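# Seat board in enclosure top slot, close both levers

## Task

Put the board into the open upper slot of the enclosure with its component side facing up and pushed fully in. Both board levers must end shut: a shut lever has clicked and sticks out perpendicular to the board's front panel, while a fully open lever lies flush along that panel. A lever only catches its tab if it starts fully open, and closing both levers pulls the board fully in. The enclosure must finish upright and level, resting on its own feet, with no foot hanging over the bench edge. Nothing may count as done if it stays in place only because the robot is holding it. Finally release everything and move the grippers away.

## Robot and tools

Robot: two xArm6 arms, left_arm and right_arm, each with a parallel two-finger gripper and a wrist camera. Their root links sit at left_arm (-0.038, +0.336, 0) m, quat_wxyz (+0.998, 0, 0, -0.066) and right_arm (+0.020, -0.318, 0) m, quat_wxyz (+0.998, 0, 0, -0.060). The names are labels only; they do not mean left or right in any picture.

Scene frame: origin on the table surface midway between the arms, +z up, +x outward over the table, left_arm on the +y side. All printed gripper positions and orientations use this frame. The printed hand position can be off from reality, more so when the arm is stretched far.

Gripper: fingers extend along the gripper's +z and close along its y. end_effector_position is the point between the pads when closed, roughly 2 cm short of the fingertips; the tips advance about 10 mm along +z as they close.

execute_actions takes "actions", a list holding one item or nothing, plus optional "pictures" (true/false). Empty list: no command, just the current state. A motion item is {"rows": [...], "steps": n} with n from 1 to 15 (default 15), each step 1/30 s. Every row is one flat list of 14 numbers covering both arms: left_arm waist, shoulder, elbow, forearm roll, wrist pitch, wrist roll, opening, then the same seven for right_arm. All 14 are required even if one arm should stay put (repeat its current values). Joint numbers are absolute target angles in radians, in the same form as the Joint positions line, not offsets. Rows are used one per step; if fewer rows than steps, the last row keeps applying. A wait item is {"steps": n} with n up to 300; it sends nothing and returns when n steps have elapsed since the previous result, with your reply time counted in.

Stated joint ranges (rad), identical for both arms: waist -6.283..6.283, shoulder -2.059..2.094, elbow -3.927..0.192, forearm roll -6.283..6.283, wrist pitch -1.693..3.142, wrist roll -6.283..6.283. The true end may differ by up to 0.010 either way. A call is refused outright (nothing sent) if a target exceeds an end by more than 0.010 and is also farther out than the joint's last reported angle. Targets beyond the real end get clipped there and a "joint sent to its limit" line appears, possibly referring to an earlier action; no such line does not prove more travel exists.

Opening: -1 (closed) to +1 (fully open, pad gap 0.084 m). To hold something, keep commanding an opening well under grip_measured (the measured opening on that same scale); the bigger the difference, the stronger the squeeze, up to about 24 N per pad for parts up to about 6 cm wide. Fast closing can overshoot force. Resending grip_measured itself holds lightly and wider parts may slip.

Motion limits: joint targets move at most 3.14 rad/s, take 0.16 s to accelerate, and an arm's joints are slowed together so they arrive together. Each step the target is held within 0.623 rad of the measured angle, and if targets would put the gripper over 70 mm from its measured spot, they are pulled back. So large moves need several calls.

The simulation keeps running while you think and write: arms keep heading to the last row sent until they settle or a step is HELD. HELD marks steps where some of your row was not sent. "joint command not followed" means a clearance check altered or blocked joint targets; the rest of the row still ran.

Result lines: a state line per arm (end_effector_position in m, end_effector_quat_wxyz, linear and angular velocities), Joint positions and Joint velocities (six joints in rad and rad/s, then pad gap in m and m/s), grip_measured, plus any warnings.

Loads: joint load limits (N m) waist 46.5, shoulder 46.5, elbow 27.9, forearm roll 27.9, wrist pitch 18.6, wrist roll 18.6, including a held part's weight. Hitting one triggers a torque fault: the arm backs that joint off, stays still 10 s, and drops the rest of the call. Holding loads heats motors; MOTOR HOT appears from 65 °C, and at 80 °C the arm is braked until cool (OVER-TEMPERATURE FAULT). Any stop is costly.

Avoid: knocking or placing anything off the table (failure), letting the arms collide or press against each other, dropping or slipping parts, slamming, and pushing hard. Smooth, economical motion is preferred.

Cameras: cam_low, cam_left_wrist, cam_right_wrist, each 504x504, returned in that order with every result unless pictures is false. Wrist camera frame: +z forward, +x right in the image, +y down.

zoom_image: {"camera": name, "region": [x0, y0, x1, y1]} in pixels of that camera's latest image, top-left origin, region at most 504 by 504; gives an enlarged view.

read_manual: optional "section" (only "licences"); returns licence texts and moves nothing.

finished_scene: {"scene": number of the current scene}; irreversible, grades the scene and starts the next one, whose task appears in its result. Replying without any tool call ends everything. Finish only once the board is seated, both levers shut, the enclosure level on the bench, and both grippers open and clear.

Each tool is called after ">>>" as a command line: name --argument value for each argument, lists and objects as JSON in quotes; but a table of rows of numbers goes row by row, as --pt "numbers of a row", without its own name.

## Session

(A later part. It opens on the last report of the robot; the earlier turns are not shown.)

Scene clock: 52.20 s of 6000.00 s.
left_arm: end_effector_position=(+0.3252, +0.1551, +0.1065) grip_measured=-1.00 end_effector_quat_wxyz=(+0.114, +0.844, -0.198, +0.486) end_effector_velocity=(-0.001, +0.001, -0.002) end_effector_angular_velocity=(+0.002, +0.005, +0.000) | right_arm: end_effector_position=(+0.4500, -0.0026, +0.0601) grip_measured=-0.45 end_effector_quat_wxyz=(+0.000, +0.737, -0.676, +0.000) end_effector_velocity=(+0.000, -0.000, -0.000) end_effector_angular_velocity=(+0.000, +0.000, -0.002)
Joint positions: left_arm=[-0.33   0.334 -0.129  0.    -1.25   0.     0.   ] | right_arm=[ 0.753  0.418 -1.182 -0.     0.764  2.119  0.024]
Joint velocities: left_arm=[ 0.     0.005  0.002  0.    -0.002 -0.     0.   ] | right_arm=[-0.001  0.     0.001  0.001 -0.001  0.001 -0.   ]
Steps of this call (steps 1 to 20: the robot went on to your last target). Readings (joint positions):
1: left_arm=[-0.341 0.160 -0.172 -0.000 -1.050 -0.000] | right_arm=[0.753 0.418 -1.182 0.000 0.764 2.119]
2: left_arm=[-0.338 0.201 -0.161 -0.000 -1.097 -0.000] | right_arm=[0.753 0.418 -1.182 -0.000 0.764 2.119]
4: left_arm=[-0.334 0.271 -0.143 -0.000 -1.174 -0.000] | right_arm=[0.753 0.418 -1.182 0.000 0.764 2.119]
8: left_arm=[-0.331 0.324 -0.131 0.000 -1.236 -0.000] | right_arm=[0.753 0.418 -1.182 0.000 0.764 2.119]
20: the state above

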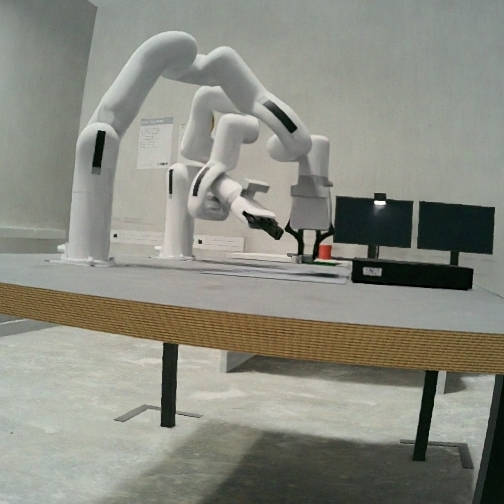

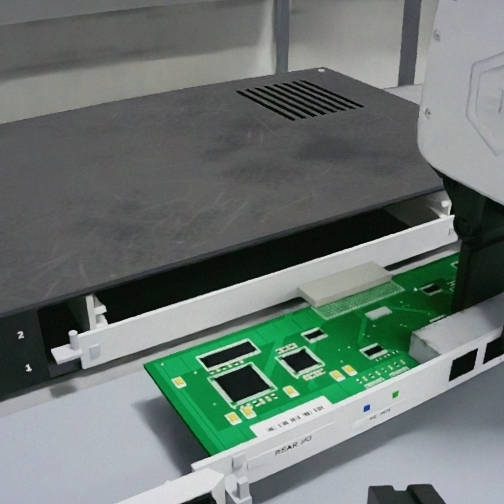

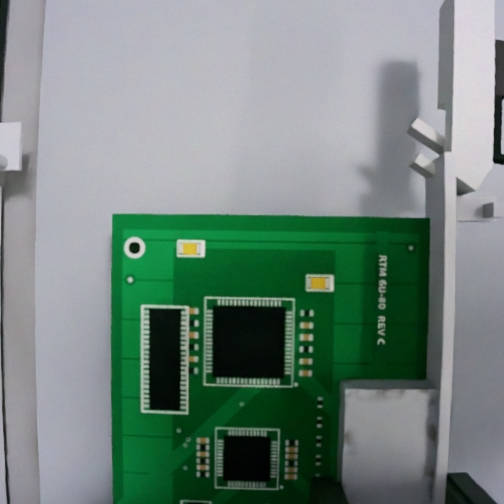

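>>> execute_actions --actions '[{"rows":[[-0.33,0.335,-0.129,0,-1.25,0,-1,0.736,0.471,-1.278,0,0.807,2.102,-0.9]]}]'

>>> zoom_image --camera "cam_left_wrist" --region '[30,260,190,400]'

>>> zoom_image --camera "cam_low" --region '[290,240,370,290]'

Scene clock: 57.00 s of 6000.00 s.
left_arm: end_effector_position=(+0.3250, +0.1552, +0.1062) grip_measured=-1.00 end_effector_quat_wxyz=(+0.114, +0.844, -0.199, +0.485) end_effector_velocity=(+0.000, +0.000, +0.000) end_effector_angular_velocity=(-0.002, -0.000, +0.002) | right_arm: end_effector_position=(+0.4716, +0.0018, +0.0636) grip_measured=-0.45 end_effector_quat_wxyz=(+0.000, +0.737, -0.676, -0.000) end_effector_velocity=(+0.004, +0.000, +0.003) end_effector_angular_velocity=(+0.003, -0.004, -0.003)
Joint positions: left_arm=[-0.33   0.335 -0.129 -0.    -1.25  -0.     0.   ] | right_arm=[ 0.736  0.471 -1.277  0.     0.807  2.102  0.024]
Joint velocities: left_arm=[ 0.001  0.     0.    -0.    -0.001 -0.002  0.   ] | right_arm=[-0.003  0.002 -0.01   0.     0.003 -0.001 -0.   ]
Steps of this call (steps 1 to 15: the robot went on to your last target; steps 16 to 90: nothing new was sent; then 1.30 s passed at rest; steps 91 to 105: all 15 steps of this action). Readings (joint positions):
91: left_arm=[-0.330 0.335 -0.129 0.000 -1.250 -0.000] | right_arm=[0.753 0.418 -1.182 0.000 0.764 2.119]
92: left_arm=[-0.330 0.335 -0.129 -0.000 -1.250 -0.000] | right_arm=[0.753 0.419 -1.184 0.000 0.766 2.118]
94: left_arm=[-0.330 0.335 -0.129 -0.000 -1.250 0.000] | right_arm=[0.748 0.436 -1.214 0.000 0.780 2.113]
98: left_arm=[-0.330 0.335 -0.129 -0.000 -1.250 -0.000] | right_arm=[0.737 0.464 -1.268 -0.000 0.801 2.104]
105: the state above

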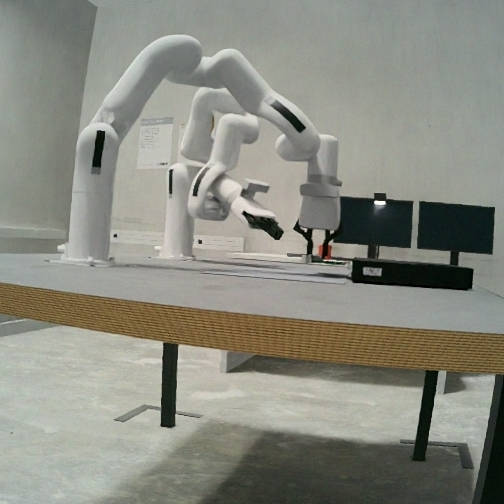

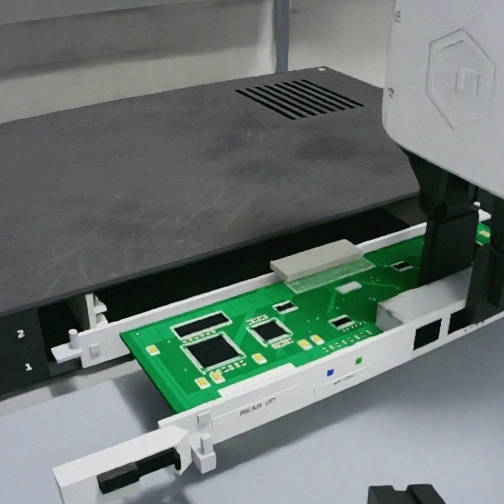

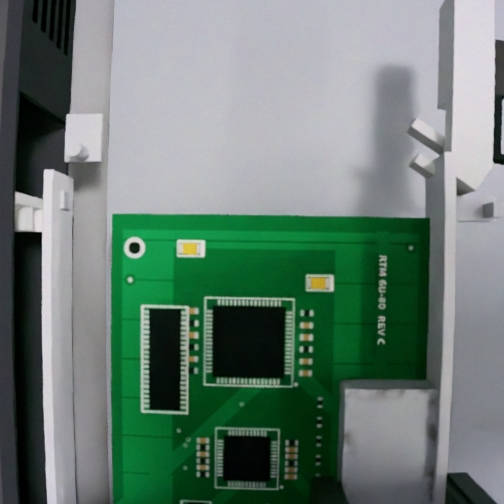

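Region (30, 260, 190, 400) of cam_left_wrist's 504x504 image, scaled by 3.150, with more detail than that image has; it fills the top 441 rows of this view, and the rest is white.

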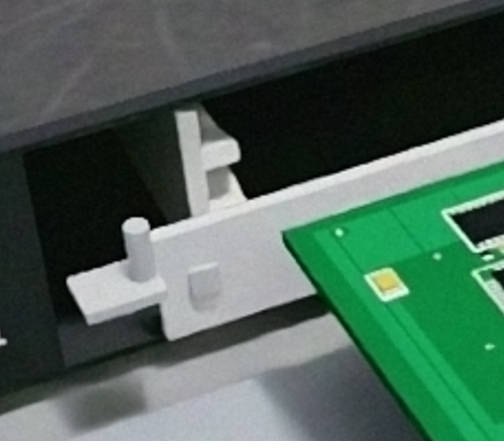

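Region (290, 240, 370, 290) of cam_low's 504x504 image, scaled by 6.300, with more detail than that image has; it fills the top 315 rows of this view, and the rest is white.

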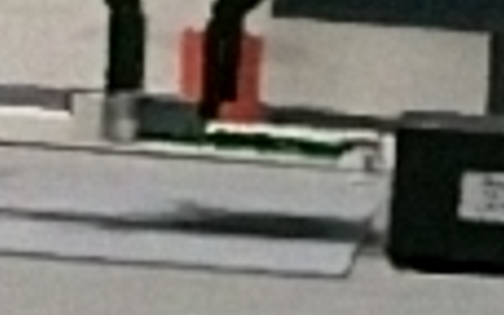

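>>> execute_actions --actions '[{"rows":[[-0.33,0.335,-0.129,0,-1.25,0,-1,0.721,0.5157,-1.35,0,0.834,2.087,-0.9]]}]'

>>> zoom_image --camera "cam_left_wrist" --region '[50,270,150,370]'

Scene clock: 60.83 s of 6000.00 s.
left_arm: end_effector_position=(+0.3250, +0.1552, +0.1062) grip_measured=-1.00 end_effector_quat_wxyz=(+0.114, +0.844, -0.199, +0.485) end_effector_velocity=(+0.000, +0.000, +0.000) end_effector_angular_velocity=(+0.000, -0.000, -0.000) | right_arm: end_effector_position=(+0.4889, +0.0035, +0.0639) grip_measured=-0.45 end_effector_quat_wxyz=(-0.000, +0.737, -0.676, +0.000) end_effector_velocity=(+0.002, +0.001, +0.002) end_effector_angular_velocity=(+0.002, -0.002, +0.000)
Joint positions: left_arm=[-0.33   0.335 -0.129  0.    -1.25  -0.     0.   ] | right_arm=[ 0.721  0.515 -1.349  0.     0.834  2.087  0.024]
Joint velocities: left_arm=[ 0. -0.  0.  0. -0.  0.  0.] | right_arm=[-0.001  0.001 -0.006  0.001  0.002 -0.001  0.   ]
Steps of this call (steps 1 to 15: the robot went on to your last target; steps 16 to 90: nothing new was sent; then 0.33 s passed at rest; steps 91 to 105: all 15 steps of this action). Readings (joint positions):
91: left_arm=[-0.330 0.335 -0.129 0.000 -1.250 -0.000] | right_arm=[0.736 0.471 -1.278 0.000 0.807 2.102]
92: left_arm=[-0.330 0.335 -0.129 0.000 -1.250 -0.000] | right_arm=[0.736 0.472 -1.280 0.000 0.808 2.101]
94: left_arm=[-0.330 0.335 -0.129 -0.000 -1.250 0.000] | right_arm=[0.731 0.488 -1.306 0.000 0.818 2.096]
98: left_arm=[-0.330 0.335 -0.129 0.000 -1.250 -0.000] | right_arm=[0.722 0.511 -1.342 -0.000 0.830 2.089]
105: the state above

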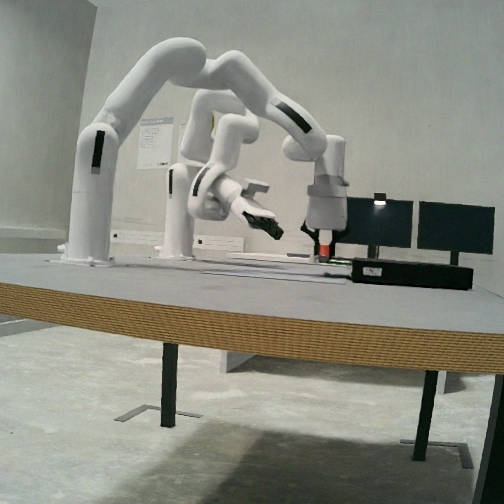

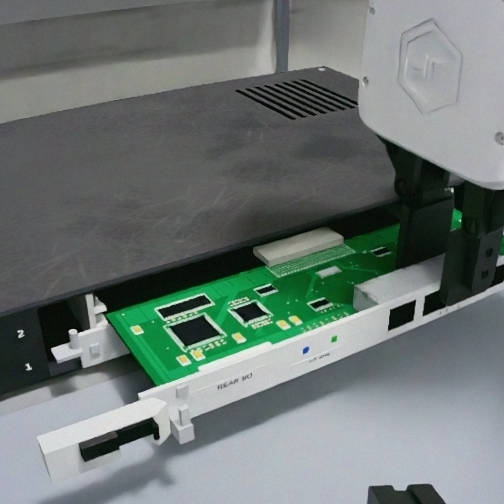

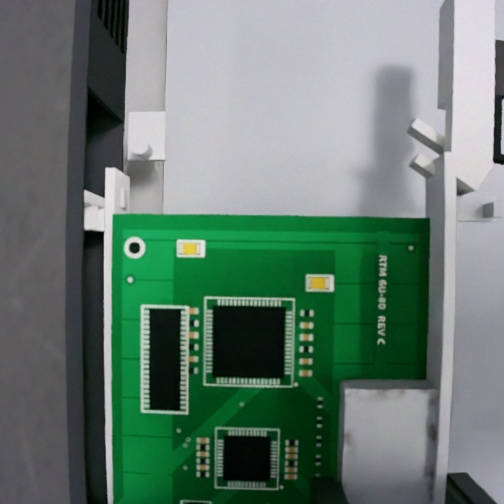

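Region (50, 270, 150, 370) of cam_left_wrist's 504x504 image, scaled by 5.040, with more detail than that image has.

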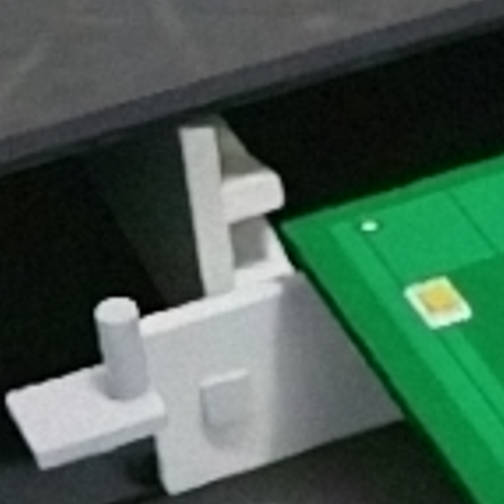

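>>> execute_actions --actions '[{"rows":[[-0.33,0.335,-0.129,0,-1.25,0,-1,0.721,0.5235,-1.35,0,0.8265,2.087,-0.9]],"steps":10}]' --pictures false

>>> execute_actions --actions '[{"rows":[[-0.33,0.335,-0.129,0,-1.25,0,-1,0.715,0.542,-1.38,0,0.838,2.081,-0.9]]}]'

>>> zoom_image --camera "cam_left_wrist" --region '[50,270,150,370]'

>>> zoom_image --camera "cam_right_wrist" --region '[60,150,200,290]'

Scene clock: 65.63 s of 6000.00 s.
left_arm: end_effector_position=(+0.3250, +0.1552, +0.1062) grip_measured=-1.00 end_effector_quat_wxyz=(+0.114, +0.844, -0.199, +0.485) end_effector_velocity=(-0.000, -0.000, -0.000) end_effector_angular_velocity=(+0.001, +0.000, -0.001) | right_arm: end_effector_position=(+0.4892, +0.0036, +0.0601) grip_measured=-0.45 end_effector_quat_wxyz=(+0.000, +0.737, -0.676, -0.000) end_effector_velocity=(+0.003, +0.002, +0.002) end_effector_angular_velocity=(+0.007, -0.010, -0.000)
Joint positions: left_arm=[-0.33   0.335 -0.129  0.    -1.25  -0.     0.   ] | right_arm=[ 0.721  0.523 -1.35   0.     0.827  2.087  0.024]
Joint velocities: left_arm=[-0.001 -0.001  0.    -0.     0.001  0.     0.   ] | right_arm=[-0.001  0.001 -0.005  0.    -0.007 -0.001  0.   ]
Steps of this call (steps 1 to 15: the robot went on to your last target; steps 16 to 90: nothing new was sent; then 1.47 s passed at rest; steps 91 to 100: all 10 steps of this action). Readings (joint positions):
91: left_arm=[-0.330 0.335 -0.129 0.000 -1.250 -0.000] | right_arm=[0.721 0.516 -1.350 -0.000 0.834 2.087]
92: left_arm=[-0.330 0.335 -0.129 -0.000 -1.250 0.000] | right_arm=[0.721 0.516 -1.350 -0.000 0.833 2.087]
94: left_arm=[-0.330 0.335 -0.129 0.000 -1.250 -0.000] | right_arm=[0.721 0.519 -1.350 -0.000 0.830 2.087]
98: left_arm=[-0.330 0.335 -0.129 0.000 -1.250 -0.000] | right_arm=[0.721 0.523 -1.349 0.000 0.827 2.087]
100: the state above

Scene clock: 66.13 s of 6000.00 s.
left_arm: end_effector_position=(+0.3250, +0.1552, +0.1062) grip_measured=-1.00 end_effector_quat_wxyz=(+0.114, +0.844, -0.199, +0.485) end_effector_velocity=(-0.000, +0.000, -0.000) end_effector_angular_velocity=(-0.000, +0.002, +0.001) | right_arm: end_effector_position=(+0.4962, +0.0043, +0.0601) grip_measured=-0.45 end_effector_quat_wxyz=(+0.000, +0.737, -0.676, -0.000) end_effector_velocity=(+0.000, +0.000, -0.000) end_effector_angular_velocity=(-0.001, +0.000, -0.001)
Joint positions: left_arm=[-0.33   0.335 -0.129  0.    -1.25   0.     0.   ] | right_arm=[ 0.715  0.542 -1.38   0.     0.838  2.081  0.024]
Joint velocities: left_arm=[ 0.    -0.     0.     0.     0.002 -0.002  0.   ] | right_arm=[ 0.     0.001 -0.001 -0.     0.001  0.002 -0.   ]
Steps of this call (steps 1 to 15: all 15 steps of this action). Readings (joint positions):
1: left_arm=[-0.330 0.335 -0.129 0.000 -1.250 0.000] | right_arm=[0.721 0.523 -1.350 0.000 0.827 2.087]
2: left_arm=[-0.330 0.335 -0.129 0.000 -1.250 0.000] | right_arm=[0.721 0.525 -1.352 0.000 0.828 2.086]
4: left_arm=[-0.330 0.335 -0.129 0.000 -1.250 0.000] | right_arm=[0.718 0.532 -1.364 0.000 0.832 2.084]
8: left_arm=[-0.330 0.335 -0.129 0.000 -1.250 0.000] | right_arm=[0.715 0.540 -1.377 -0.000 0.837 2.082]
15: the state above

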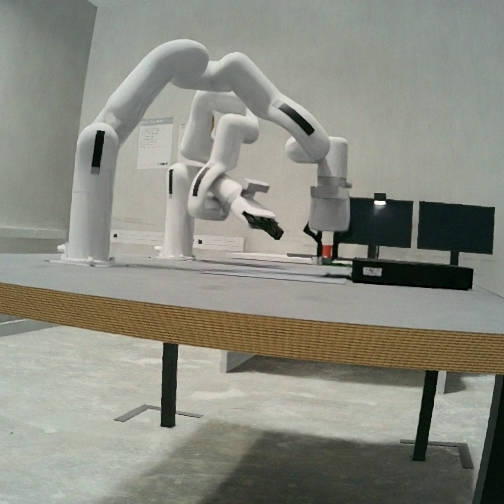

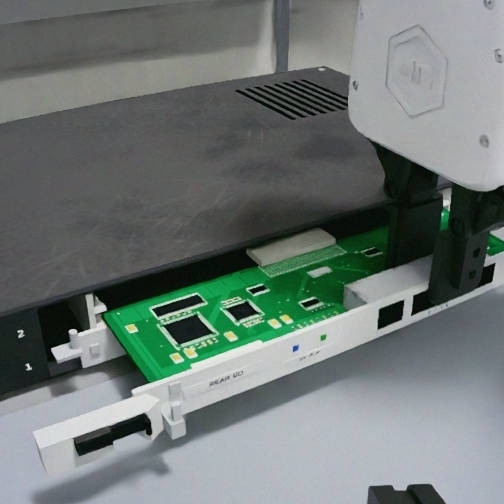

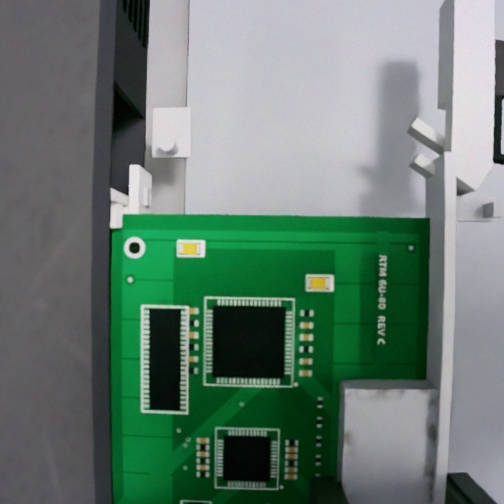

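Region (50, 270, 150, 370) of cam_left_wrist's 504x504 image, scaled by 5.040, with more detail than that image has.

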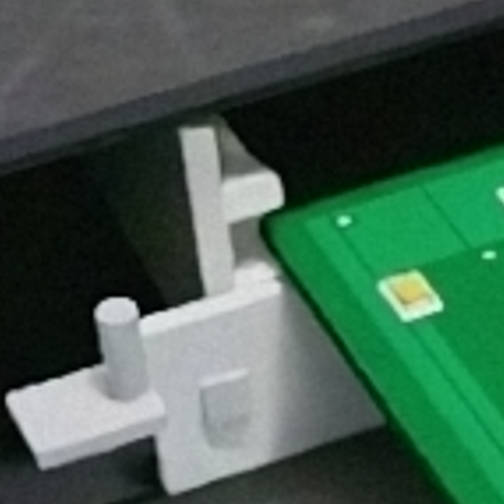

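Region (60, 150, 200, 290) of cam_right_wrist's 504x504 image, scaled by 3.600, with more detail than that image has.

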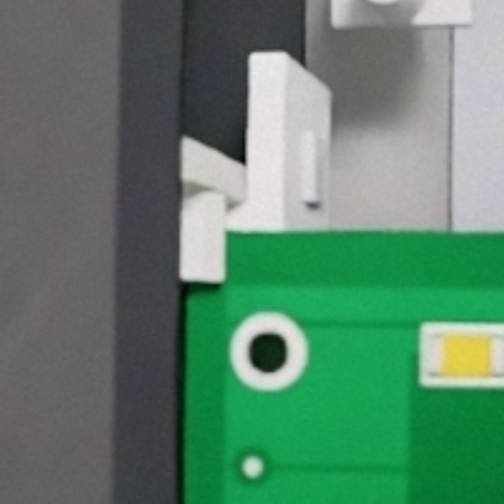

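>>> execute_actions --actions '[{"rows":[[-0.33,0.335,-0.129,0,-1.25,0,-1,0.703,0.584,-1.446,0,0.862,2.069,-0.9]]}]'

>>> execute_actions --actions '[{"rows":[[-0.33,0.335,-0.129,0,-1.25,0,-1,0.6916,0.626,-1.512,0,0.886,2.0576,-0.9]]}]'

Scene clock: 69.77 s of 6000.00 s.
left_arm: end_effector_position=(+0.3250, +0.1552, +0.1062) grip_measured=-1.00 end_effector_quat_wxyz=(+0.114, +0.844, -0.199, +0.485) end_effector_velocity=(+0.000, -0.000, -0.000) end_effector_angular_velocity=(-0.001, +0.001, +0.001) | right_arm: end_effector_position=(+0.5110, +0.0058, +0.0598) grip_measured=-0.46 end_effector_quat_wxyz=(-0.001, +0.737, -0.676, +0.000) end_effector_velocity=(+0.000, -0.000, -0.001) end_effector_angular_velocity=(-0.000, +0.002, -0.001)
Joint positions: left_arm=[-0.33   0.335 -0.129  0.    -1.25   0.     0.   ] | right_arm=[ 0.703  0.583 -1.446 -0.     0.862  2.069  0.024]
Joint velocities: left_arm=[-0.     0.    -0.    -0.     0.001 -0.002  0.   ] | right_arm=[-0.001  0.003 -0.003  0.001  0.002 -0.001  0.   ]
Steps of this call (steps 1 to 15: the robot went on to your last target; steps 16 to 90: nothing new was sent; then 0.13 s passed at rest; steps 91 to 105: all 15 steps of this action). Readings (joint positions):
91: left_arm=[-0.330 0.335 -0.129 0.000 -1.250 -0.000] | right_arm=[0.715 0.542 -1.380 0.000 0.838 2.081]
92: left_arm=[-0.330 0.335 -0.129 0.000 -1.250 -0.000] | right_arm=[0.715 0.544 -1.382 0.000 0.839 2.080]
94: left_arm=[-0.330 0.335 -0.129 0.000 -1.250 -0.000] | right_arm=[0.711 0.559 -1.406 0.000 0.848 2.076]
98: left_arm=[-0.330 0.335 -0.129 0.000 -1.250 -0.000] | right_arm=[0.704 0.579 -1.440 0.000 0.859 2.070]
105: the state above

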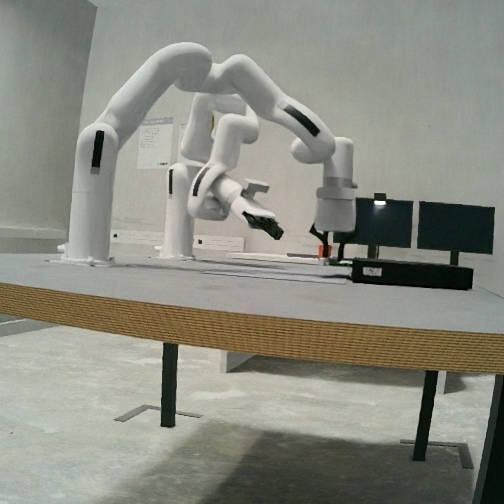

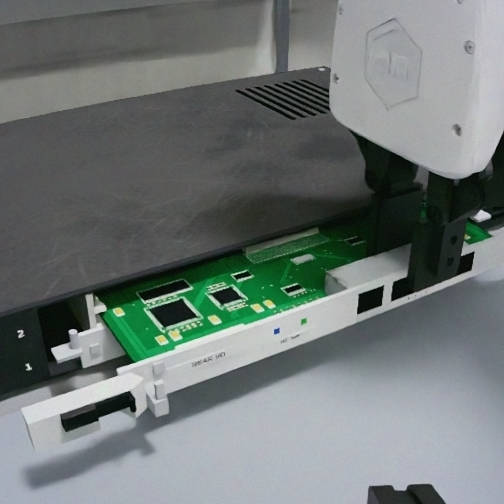

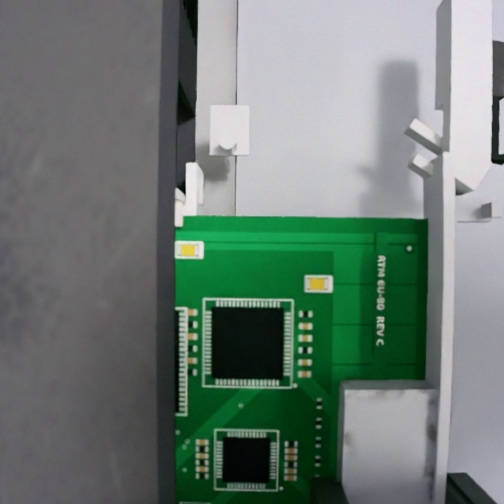

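Scene clock: 70.27 s of 6000.00 s.
left_arm: end_effector_position=(+0.3250, +0.1552, +0.1062) grip_measured=-1.00 end_effector_quat_wxyz=(+0.114, +0.844, -0.199, +0.485) end_effector_velocity=(-0.000, +0.000, -0.000) end_effector_angular_velocity=(+0.001, +0.001, +0.000) | right_arm: end_effector_position=(+0.5250, +0.0069, +0.0585) grip_measured=-0.45 end_effector_quat_wxyz=(-0.000, +0.737, -0.676, +0.000) end_effector_velocity=(+0.001, +0.001, +0.001) end_effector_angular_velocity=(+0.001, -0.002, +0.003)
Joint positions: left_arm=[-0.33   0.335 -0.129 -0.    -1.25   0.     0.   ] | right_arm=[ 0.692  0.625 -1.512 -0.     0.886  2.058  0.024]
Joint velocities: left_arm=[ 0.001 -0.     0.     0.     0.001  0.001  0.   ] | right_arm=[ 0.001  0.003 -0.007 -0.     0.002 -0.002  0.   ]
Steps of this call (steps 1 to 15: all 15 steps of this action). Readings (joint positions):
1: left_arm=[-0.330 0.335 -0.129 0.000 -1.250 0.000] | right_arm=[0.703 0.583 -1.446 -0.000 0.862 2.069]
2: left_arm=[-0.330 0.335 -0.129 0.000 -1.250 0.000] | right_arm=[0.703 0.585 -1.449 -0.000 0.863 2.069]
4: left_arm=[-0.330 0.335 -0.129 -0.000 -1.250 0.000] | right_arm=[0.699 0.600 -1.473 0.000 0.872 2.064]
8: left_arm=[-0.330 0.335 -0.129 0.000 -1.250 0.000] | right_arm=[0.693 0.621 -1.505 -0.000 0.883 2.059]
15: the state above

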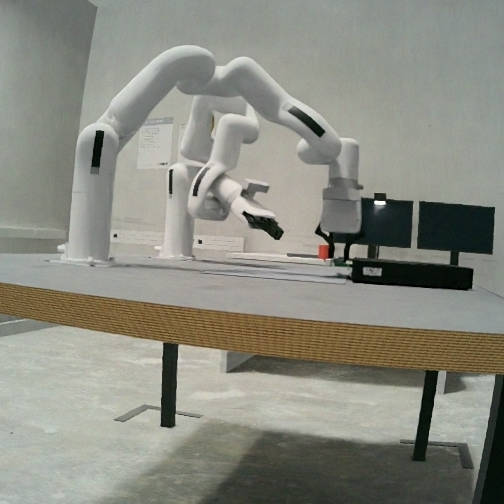

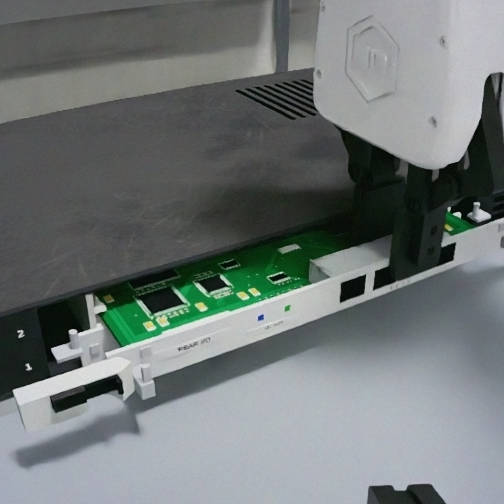

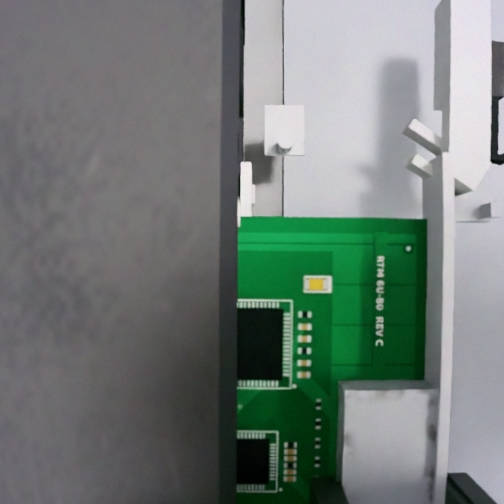

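>>> execute_actions --actions '[{"rows":[[-0.33,0.335,-0.129,0,-1.25,0,-1,0.6916,0.626,-1.512,0,0.886,2.0576,-0.25]],"steps":8}]' --pictures false

>>> execute_actions --actions '[{"rows":[[-0.33,0.335,-0.129,0,-1.25,0,-1,0.6916,0.566,-1.52,0,0.954,2.0576,-0.25]],"steps":10}]' --pictures false

>>> execute_actions --actions '[{"rows":[[-0.33,0.335,-0.129,0,-1.25,0,-1,0.721,0.46,-1.35,0,0.89,2.087,-1]],"steps":12}]' --pictures false

>>> execute_actions --actions '[{"rows":[[-0.33,0.335,-0.129,0,-1.25,0,-1,0.721,0.5235,-1.35,0,0.8265,2.087,-1]],"steps":12}]' --pictures false

>>> execute_actions --actions '[{"rows":[[-0.33,0.335,-0.129,0,-1.25,0,-1,0.703,0.584,-1.446,0,0.862,2.069,-1]],"steps":10}]' --pictures false

>>> execute_actions --actions '[{"rows":[[-0.33,0.335,-0.129,0,-1.25,0,-1,0.6916,0.626,-1.512,0,0.886,2.0576,-1]],"steps":10}]' --pictures false

>>> execute_actions --actions '[{"rows":[[-0.33,0.335,-0.129,0,-1.25,0,-1,0.684,0.657,-1.562,0,0.905,2.05,-1]]}]'

Scene clock: 80.50 s of 6000.00 s.
left_arm: end_effector_position=(+0.3250, +0.1552, +0.1062) grip_measured=-1.00 end_effector_quat_wxyz=(+0.114, +0.844, -0.199, +0.485) end_effector_velocity=(-0.000, +0.000, +0.000) end_effector_angular_velocity=(-0.000, +0.000, +0.000) | right_arm: end_effector_position=(+0.5237, +0.0055, +0.0556) grip_measured=-0.27 end_effector_quat_wxyz=(+0.003, +0.736, -0.677, -0.001) end_effector_velocity=(+0.008, +0.008, +0.015) end_effector_angular_velocity=(+0.020, -0.030, +0.002)
Joint positions: left_arm=[-0.33   0.335 -0.129 -0.    -1.25   0.     0.   ] | right_arm=[ 0.691  0.628 -1.509 -0.     0.887  2.058  0.032]
Joint velocities: left_arm=[ 0. -0.  0.  0.  0. -0.  0.] | right_arm=[ 0.004 -0.012 -0.018  0.    -0.006  0.001  0.005]
Steps of this call (steps 1 to 15: the robot went on to your last target; steps 16 to 90: nothing new was sent; then 6.97 s passed at rest; steps 91 to 98: all 8 steps of this action). Readings (joint positions):
91: left_arm=[-0.330 0.335 -0.129 0.000 -1.250 -0.000] | right_arm=[0.692 0.626 -1.512 0.000 0.886 2.058]
92: left_arm=[-0.330 0.335 -0.129 0.000 -1.250 -0.000] | right_arm=[0.692 0.626 -1.512 0.000 0.886 2.058]
94: left_arm=[-0.330 0.335 -0.129 0.000 -1.250 -0.000] | right_arm=[0.691 0.627 -1.511 -0.000 0.886 2.058]
98: the state above

Scene clock: 80.83 s of 6000.00 s.
left_arm: end_effector_position=(+0.3250, +0.1552, +0.1062) grip_measured=-1.00 end_effector_quat_wxyz=(+0.114, +0.844, -0.199, +0.485) end_effector_velocity=(-0.000, +0.000, -0.000) end_effector_angular_velocity=(+0.001, +0.001, -0.000) | right_arm: end_effector_position=(+0.5244, +0.0063, +0.0928) grip_measured=-0.27 end_effector_quat_wxyz=(-0.003, +0.737, -0.676, +0.001) end_effector_velocity=(-0.029, -0.017, -0.024) end_effector_angular_velocity=(-0.057, +0.090, +0.002)
Joint positions: left_arm=[-0.33   0.335 -0.129 -0.    -1.25  -0.     0.   ] | right_arm=[ 0.692  0.567 -1.522 -0.     0.95   2.058  0.032]
Joint velocities: left_arm=[ 0.     0.001 -0.     0.     0.001  0.001  0.   ] | right_arm=[ 0.001 -0.001  0.05   0.001  0.057 -0.001 -0.   ]
Steps of this call (steps 1 to 10: all 10 steps of this action). Readings (joint positions):
1: left_arm=[-0.330 0.335 -0.129 0.000 -1.250 0.000] | right_arm=[0.691 0.628 -1.510 -0.000 0.887 2.058]
2: left_arm=[-0.330 0.335 -0.129 -0.000 -1.250 -0.000] | right_arm=[0.691 0.626 -1.511 -0.000 0.890 2.058]
4: left_arm=[-0.330 0.335 -0.129 -0.000 -1.250 0.000] | right_arm=[0.691 0.606 -1.510 -0.000 0.915 2.058]
8: left_arm=[-0.330 0.335 -0.129 -0.000 -1.250 -0.000] | right_arm=[0.692 0.569 -1.524 -0.000 0.945 2.058]
10: the state above

Scene clock: 81.23 s of 6000.00 s.
left_arm: end_effector_position=(+0.3250, +0.1552, +0.1062) grip_measured=-1.00 end_effector_quat_wxyz=(+0.114, +0.844, -0.199, +0.485) end_effector_velocity=(-0.000, -0.000, -0.000) end_effector_angular_velocity=(+0.000, +0.001, -0.001) | right_arm: end_effector_position=(+0.4871, +0.0018, +0.0914) grip_measured=-1.00 end_effector_quat_wxyz=(+0.000, +0.737, -0.676, -0.000) end_effector_velocity=(-0.008, -0.004, -0.001) end_effector_angular_velocity=(+0.003, -0.005, -0.008)
Joint positions: left_arm=[-0.33   0.335 -0.129  0.    -1.25   0.     0.   ] | right_arm=[ 0.72   0.463 -1.355  0.     0.892  2.086  0.   ]
Joint velocities: left_arm=[-0.001  0.001 -0.     0.     0.     0.     0.   ] | right_arm=[ 0.002 -0.032  0.053 -0.001 -0.027  0.011  0.   ]
Steps of this call (steps 1 to 12: all 12 steps of this action). Readings (joint positions):
1: left_arm=[-0.330 0.335 -0.129 0.000 -1.250 -0.000] | right_arm=[0.692 0.567 -1.520 -0.000 0.951 2.058]
2: left_arm=[-0.330 0.335 -0.129 0.000 -1.250 0.000] | right_arm=[0.692 0.566 -1.517 -0.000 0.951 2.058]
4: left_arm=[-0.330 0.335 -0.129 -0.000 -1.250 -0.000] | right_arm=[0.697 0.543 -1.479 -0.000 0.936 2.065]
8: left_arm=[-0.330 0.335 -0.129 -0.000 -1.250 -0.000] | right_arm=[0.718 0.476 -1.376 0.000 0.901 2.082]
12: the state above

Scene clock: 81.63 s of 6000.00 s.
left_arm: end_effector_position=(+0.3250, +0.1552, +0.1062) grip_measured=-1.00 end_effector_quat_wxyz=(+0.114, +0.844, -0.199, +0.485) end_effector_velocity=(-0.000, +0.000, -0.000) end_effector_angular_velocity=(+0.001, +0.001, -0.000) | right_arm: end_effector_position=(+0.4895, +0.0038, +0.0609) grip_measured=-1.00 end_effector_quat_wxyz=(-0.000, +0.737, -0.676, +0.000) end_effector_velocity=(+0.014, +0.010, +0.015) end_effector_angular_velocity=(+0.031, -0.045, +0.002)
Joint positions: left_arm=[-0.33   0.335 -0.129 -0.    -1.25  -0.     0.   ] | right_arm=[ 0.721  0.522 -1.351 -0.     0.828  2.087  0.   ]
Joint velocities: left_arm=[ 0.     0.001 -0.    -0.     0.     0.001  0.   ] | right_arm=[ 0.001 -0.006 -0.024 -0.    -0.024 -0.001  0.   ]
Steps of this call (steps 1 to 12: all 12 steps of this action). Readings (joint positions):
1: left_arm=[-0.330 0.335 -0.129 -0.000 -1.250 0.000] | right_arm=[0.720 0.462 -1.353 -0.000 0.891 2.086]
2: left_arm=[-0.330 0.335 -0.129 0.000 -1.250 -0.000] | right_arm=[0.720 0.464 -1.353 -0.000 0.888 2.087]
4: left_arm=[-0.330 0.335 -0.129 0.000 -1.250 0.000] | right_arm=[0.721 0.484 -1.355 -0.000 0.863 2.087]
8: left_arm=[-0.330 0.335 -0.129 -0.000 -1.250 -0.000] | right_arm=[0.721 0.520 -1.346 0.000 0.835 2.087]
12: the state above

Scene clock: 81.97 s of 6000.00 s.
left_arm: end_effector_position=(+0.3250, +0.1552, +0.1062) grip_measured=-1.00 end_effector_quat_wxyz=(+0.114, +0.844, -0.199, +0.485) end_effector_velocity=(+0.000, +0.000, +0.000) end_effector_angular_velocity=(-0.001, -0.000, +0.001) | right_arm: end_effector_position=(+0.5088, +0.0054, +0.0588) grip_measured=-1.00 end_effector_quat_wxyz=(+0.001, +0.737, -0.676, -0.000) end_effector_velocity=(+0.016, +0.004, +0.001) end_effector_angular_velocity=(+0.004, -0.011, +0.006)
Joint positions: left_arm=[-0.33   0.335 -0.129 -0.    -1.25  -0.     0.   ] | right_arm=[ 0.705  0.581 -1.44   0.     0.862  2.07   0.   ]
Joint velocities: left_arm=[ 0.    -0.    -0.     0.    -0.001 -0.001  0.   ] | right_arm=[-0.009  0.04  -0.066 -0.003  0.014 -0.013  0.   ]
Steps of this call (steps 1 to 10: all 10 steps of this action). Readings (joint positions):
1: left_arm=[-0.330 0.335 -0.129 0.000 -1.250 -0.000] | right_arm=[0.721 0.522 -1.351 -0.000 0.827 2.087]
2: left_arm=[-0.330 0.335 -0.129 -0.000 -1.250 0.000] | right_arm=[0.720 0.524 -1.354 0.000 0.829 2.086]
4: left_arm=[-0.330 0.335 -0.129 -0.000 -1.250 0.000] | right_arm=[0.715 0.543 -1.384 0.000 0.840 2.080]
8: left_arm=[-0.330 0.335 -0.129 0.000 -1.250 0.000] | right_arm=[0.705 0.576 -1.434 0.000 0.859 2.071]
10: the state above

Scene clock: 82.30 s of 6000.00 s.
left_arm: end_effector_position=(+0.3250, +0.1552, +0.1062) grip_measured=-1.00 end_effector_quat_wxyz=(+0.114, +0.844, -0.199, +0.485) end_effector_velocity=(-0.000, +0.000, -0.000) end_effector_angular_velocity=(+0.001, -0.000, -0.001) | right_arm: end_effector_position=(+0.5247, +0.0068, +0.0587) grip_measured=-1.00 end_effector_quat_wxyz=(-0.001, +0.736, -0.676, +0.000) end_effector_velocity=(+0.005, +0.001, -0.001) end_effector_angular_velocity=(-0.005, +0.007, +0.005)
Joint positions: left_arm=[-0.33   0.335 -0.129 -0.    -1.25   0.     0.   ] | right_arm=[ 0.692  0.623 -1.509 -0.     0.885  2.058  0.   ]
Joint velocities: left_arm=[ 0.    -0.     0.     0.     0.     0.001  0.   ] | right_arm=[-0.002  0.022 -0.036 -0.     0.022 -0.007  0.   ]
Steps of this call (steps 1 to 10: all 10 steps of this action). Readings (joint positions):
1: left_arm=[-0.330 0.335 -0.129 0.000 -1.250 0.000] | right_arm=[0.704 0.582 -1.442 0.000 0.862 2.070]
2: left_arm=[-0.330 0.335 -0.129 -0.000 -1.250 0.000] | right_arm=[0.703 0.584 -1.446 0.000 0.863 2.069]
4: left_arm=[-0.330 0.335 -0.129 0.000 -1.250 -0.000] | right_arm=[0.699 0.600 -1.471 -0.000 0.872 2.064]
8: left_arm=[-0.330 0.335 -0.129 0.000 -1.250 0.000] | right_arm=[0.692 0.621 -1.505 -0.000 0.882 2.059]
10: the state above

Scene clock: 82.80 s of 6000.00 s.
left_arm: end_effector_position=(+0.3250, +0.1552, +0.1062) grip_measured=-1.00 end_effector_quat_wxyz=(+0.114, +0.844, -0.199, +0.485) end_effector_velocity=(-0.000, -0.000, +0.000) end_effector_angular_velocity=(+0.000, -0.002, -0.001) | right_arm: end_effector_position=(+0.5351, +0.0079, +0.0583) grip_measured=-1.00 end_effector_quat_wxyz=(-0.000, +0.737, -0.676, +0.000) end_effector_velocity=(+0.001, +0.000, -0.000) end_effector_angular_velocity=(+0.000, -0.001, +0.002)
Joint positions: left_arm=[-0.33   0.335 -0.129 -0.    -1.25   0.     0.   ] | right_arm=[ 0.684  0.656 -1.562 -0.     0.906  2.05   0.   ]
Joint velocities: left_arm=[-0.    -0.     0.     0.    -0.001  0.001  0.   ] | right_arm=[-0.     0.002 -0.003 -0.     0.    -0.002  0.   ]
Steps of this call (steps 1 to 15: all 15 steps of this action). Readings (joint positions):
1: left_arm=[-0.330 0.335 -0.129 -0.000 -1.250 -0.000] | right_arm=[0.692 0.624 -1.510 -0.000 0.885 2.058]
2: left_arm=[-0.330 0.335 -0.129 -0.000 -1.250 -0.000] | right_arm=[0.692 0.626 -1.513 0.000 0.887 2.057]
4: left_arm=[-0.330 0.335 -0.129 0.000 -1.250 0.000] | right_arm=[0.689 0.638 -1.533 0.000 0.896 2.054]
8: left_arm=[-0.330 0.335 -0.129 0.000 -1.250 -0.000] | right_arm=[0.685 0.653 -1.557 -0.000 0.903 2.051]
15: the state above

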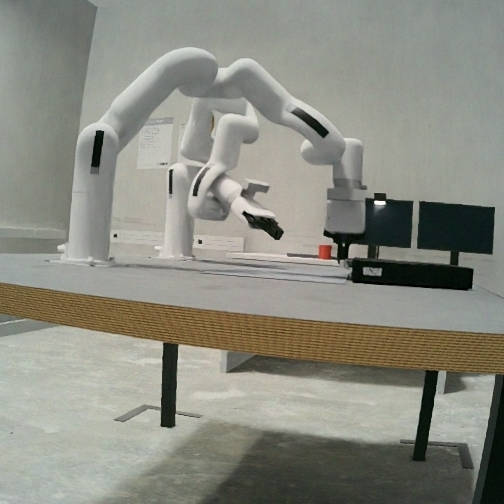

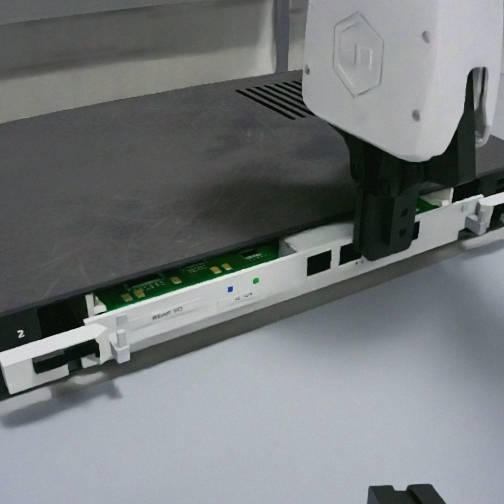

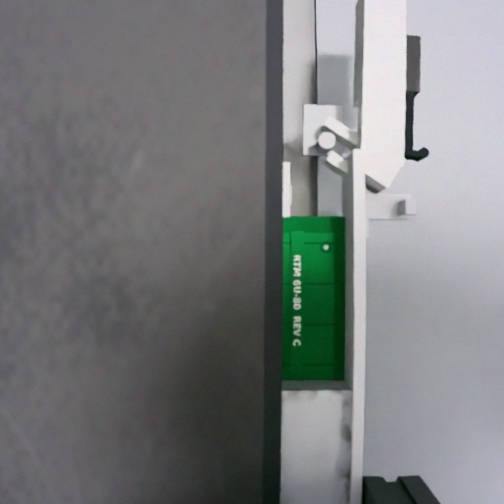

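>>> execute_actions --actions '[{"rows":[[-0.082,0,-0.8,0,-0.6,1.272,0.3,0.681,0.6695,-1.5825,0,0.913,2.047,-1]]}]'

>>> execute_actions --actions '[{"rows":[[-0.082,0.2,-1.336,0,0.903,1.272,0.3,0.6916,0.54,-1.52,0,0.98,2.0576,-1]]}]' --pictures false

>>> execute_actions --actions '[{"rows":[[-0.082,0.433,-1.336,0,0.903,1.272,0.3,0.48,0.4,-1.2856,0,0.8856,-1.296,0.3]]}]' --pictures false

>>> execute_actions --actions '[{"steps":45}]'

Scene clock: 90.63 s of 6000.00 s.
left_arm: end_effector_position=(+0.4547, +0.1560, +0.2037) grip_measured=+0.29 end_effector_quat_wxyz=(+0.003, +0.776, -0.279, +0.566) end_effector_velocity=(+0.250, +0.040, +0.274) end_effector_angular_velocity=(+0.708, -0.623, -0.104) | right_arm: end_effector_position=(+0.5390, +0.0080, +0.0575) grip_measured=-1.00 end_effector_quat_wxyz=(+0.000, +0.737, -0.676, +0.000) end_effector_velocity=(+0.000, -0.001, -0.000) end_effector_angular_velocity=(-0.001, +0.001, -0.000)
Joint positions: left_arm=[-0.218  0.184 -0.428 -0.    -0.959  0.34   0.056] | right_arm=[ 0.681  0.669 -1.582 -0.     0.913  2.047  0.   ]
Joint velocities: left_arm=[ 0.234 -0.316 -0.639 -0.     0.613  0.941  0.   ] | right_arm=[-0.001  0.001 -0.002 -0.001  0.002 -0.001  0.   ]
Steps of this call (steps 1 to 15: the robot went on to your last target; steps 16 to 90: nothing new was sent; then 4.33 s passed at rest; steps 91 to 105: all 15 steps of this action). Readings (joint positions):
91: left_arm=[-0.330 0.335 -0.129 0.000 -1.250 0.000] | right_arm=[0.684 0.657 -1.562 0.000 0.905 2.050]
92: left_arm=[-0.329 0.334 -0.131 0.000 -1.247 0.003] | right_arm=[0.684 0.658 -1.564 0.000 0.906 2.050]
94: left_arm=[-0.315 0.316 -0.162 0.000 -1.209 0.040] | right_arm=[0.683 0.662 -1.571 0.000 0.911 2.049]
98: left_arm=[-0.276 0.261 -0.271 -0.000 -1.110 0.143] | right_arm=[0.681 0.668 -1.580 -0.000 0.913 2.047]
105: the state above

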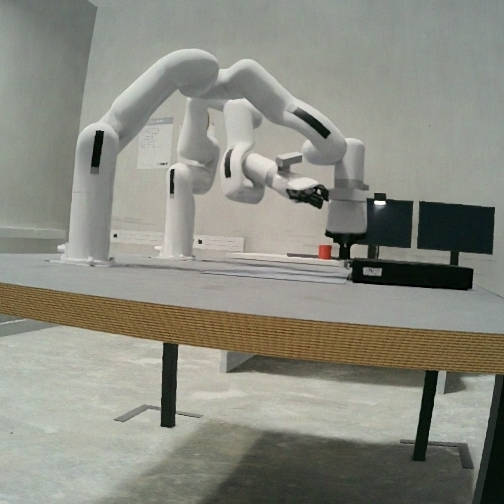

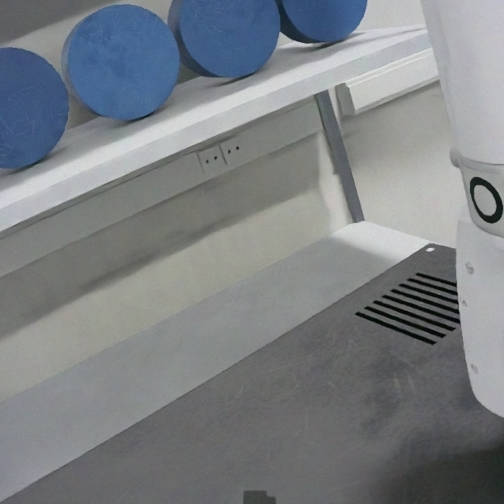

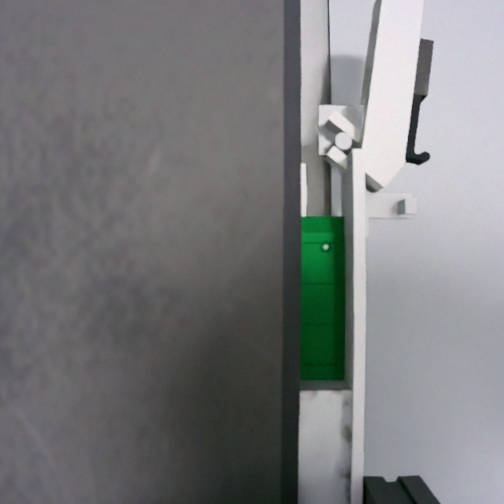

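Scene clock: 91.13 s of 6000.00 s.
left_arm: end_effector_position=(+0.5930, +0.1646, +0.3119) grip_measured=+0.29 end_effector_quat_wxyz=(-0.163, +0.702, -0.440, +0.536) end_effector_velocity=(+0.232, +0.027, +0.218) end_effector_angular_velocity=(+1.065, +0.027, -0.276) | right_arm: end_effector_position=(+0.5204, +0.0036, +0.1030) grip_measured=-1.00 end_effector_quat_wxyz=(+0.002, +0.736, -0.676, -0.001) end_effector_velocity=(+0.001, +0.000, +0.008) end_effector_angular_velocity=(+0.003, -0.006, -0.001)
Joint positions: left_arm=[-0.133  0.184 -0.92   0.    -0.453  0.854  0.056] | right_arm=[ 0.691  0.543 -1.518 -0.     0.979  2.058  0.   ]
Joint velocities: left_arm=[ 0.134  0.042 -1.094  0.     1.357  1.1   -0.   ] | right_arm=[-0.    -0.015 -0.001 -0.     0.009  0.001  0.   ]
Steps of this call (steps 1 to 15: all 15 steps of this action). Readings (joint positions):
1: left_arm=[-0.210 0.173 -0.449 -0.000 -0.938 0.372] | right_arm=[0.681 0.669 -1.582 -0.000 0.913 2.047]
2: left_arm=[-0.203 0.164 -0.472 -0.000 -0.916 0.405] | right_arm=[0.681 0.667 -1.581 -0.000 0.914 2.047]
4: left_arm=[-0.189 0.163 -0.534 -0.000 -0.854 0.470] | right_arm=[0.683 0.640 -1.558 -0.000 0.929 2.051]
8: left_arm=[-0.165 0.174 -0.675 -0.000 -0.713 0.608] | right_arm=[0.690 0.559 -1.530 -0.000 0.967 2.056]
15: the state above

Scene clock: 91.63 s of 6000.00 s.
left_arm: end_effector_position=(+0.6074, +0.1892, +0.1792) grip_measured=+0.29 end_effector_quat_wxyz=(-0.124, +0.732, -0.627, +0.235) end_effector_velocity=(-0.221, +0.074, -0.353) end_effector_angular_velocity=(+0.512, +1.591, -0.210) | right_arm: end_effector_position=(+0.5356, -0.1095, +0.1007) grip_measured=+0.29 end_effector_quat_wxyz=(+0.000, +0.911, -0.412, -0.000) end_effector_velocity=(-0.002, -0.152, -0.007) end_effector_angular_velocity=(+0.001, +0.002, +2.393)
Joint positions: left_arm=[-0.091  0.372 -1.258 -0.     0.347  1.194  0.056] | right_arm=[ 0.504  0.417 -1.314 -0.     0.897  1.234  0.056]
Joint velocities: left_arm=[ 0.034  0.239 -0.262  0.     1.687  0.285  0.   ] | right_arm=[-0.251 -0.173  0.286  0.001 -0.111 -2.645  0.   ]
Steps of this call (steps 1 to 15: all 15 steps of this action). Readings (joint positions):
1: left_arm=[-0.129 0.186 -0.957 0.000 -0.405 0.892] | right_arm=[0.691 0.543 -1.519 -0.000 0.979 2.057]
2: left_arm=[-0.124 0.188 -0.996 0.000 -0.353 0.930] | right_arm=[0.690 0.542 -1.518 0.000 0.978 2.054]
4: left_arm=[-0.115 0.206 -1.074 -0.000 -0.242 1.003] | right_arm=[0.678 0.532 -1.504 0.000 0.970 2.013]
8: left_arm=[-0.103 0.297 -1.160 -0.000 -0.035 1.097] | right_arm=[0.603 0.484 -1.425 -0.000 0.939 1.792]
15: the state above

Scene clock: 93.13 s of 6000.00 s.
left_arm: end_effector_position=(+0.5101, +0.2168, +0.1001) grip_measured=+0.29 end_effector_quat_wxyz=(+0.000, +0.736, -0.677, +0.000) end_effector_velocity=(-0.000, +0.000, +0.000) end_effector_angular_velocity=(+0.000, +0.001, +0.000) | right_arm: end_effector_position=(+0.5351, -0.1242, +0.1000) grip_measured=+0.29 end_effector_quat_wxyz=(+0.000, +0.676, +0.737, -0.000) end_effector_velocity=(+0.000, +0.000, +0.000) end_effector_angular_velocity=(+0.001, -0.000, +0.003)
Joint positions: left_arm=[-0.082  0.433 -1.336 -0.     0.903  1.272  0.056] | right_arm=[ 0.48   0.4   -1.286  0.     0.886 -1.296  0.056]
Joint velocities: left_arm=[ 0.    -0.    -0.    -0.     0.001 -0.     0.   ] | right_arm=[-0.     0.    -0.001  0.001  0.    -0.004 -0.   ]
Steps of this call (steps 1 to 45: the robot went on to your last target). Readings (joint positions):
1: left_arm=[-0.090 0.379 -1.266 0.000 0.404 1.203] | right_arm=[0.497 0.412 -1.306 -0.000 0.894 1.146]
2: left_arm=[-0.089 0.386 -1.274 0.000 0.459 1.211] | right_arm=[0.492 0.409 -1.300 -0.000 0.891 1.057]
4: left_arm=[-0.088 0.397 -1.290 0.000 0.571 1.226] | right_arm=[0.486 0.404 -1.292 -0.000 0.888 0.881]
8: left_arm=[-0.084 0.421 -1.319 0.000 0.786 1.256] | right_arm=[0.482 0.401 -1.287 0.000 0.886 0.528]
45: the state above

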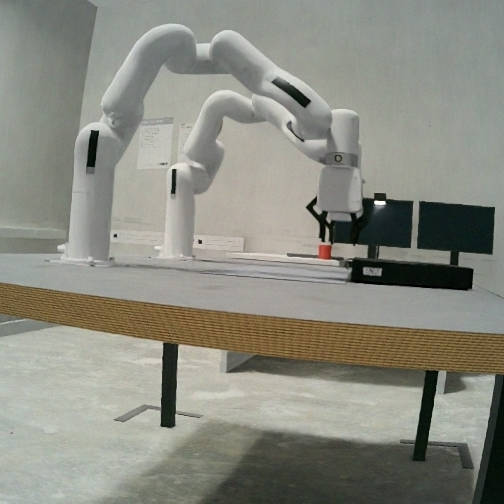

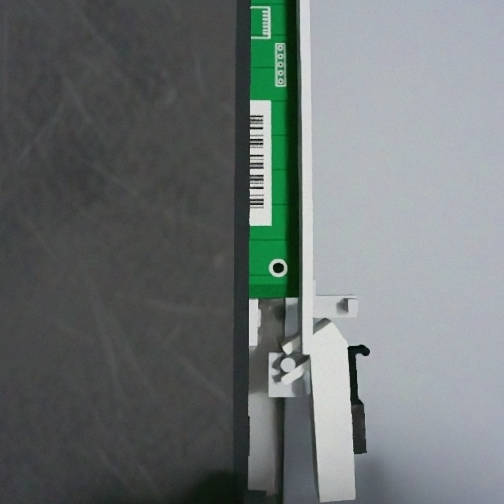

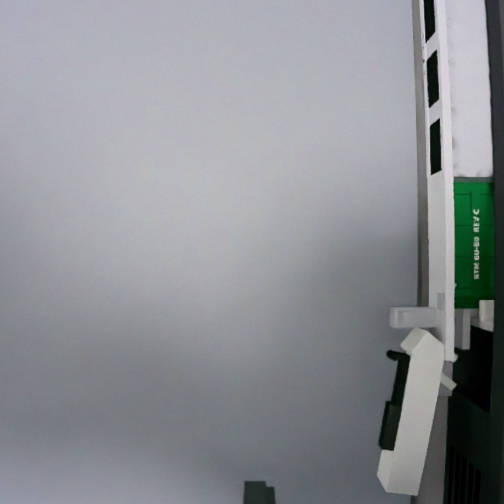

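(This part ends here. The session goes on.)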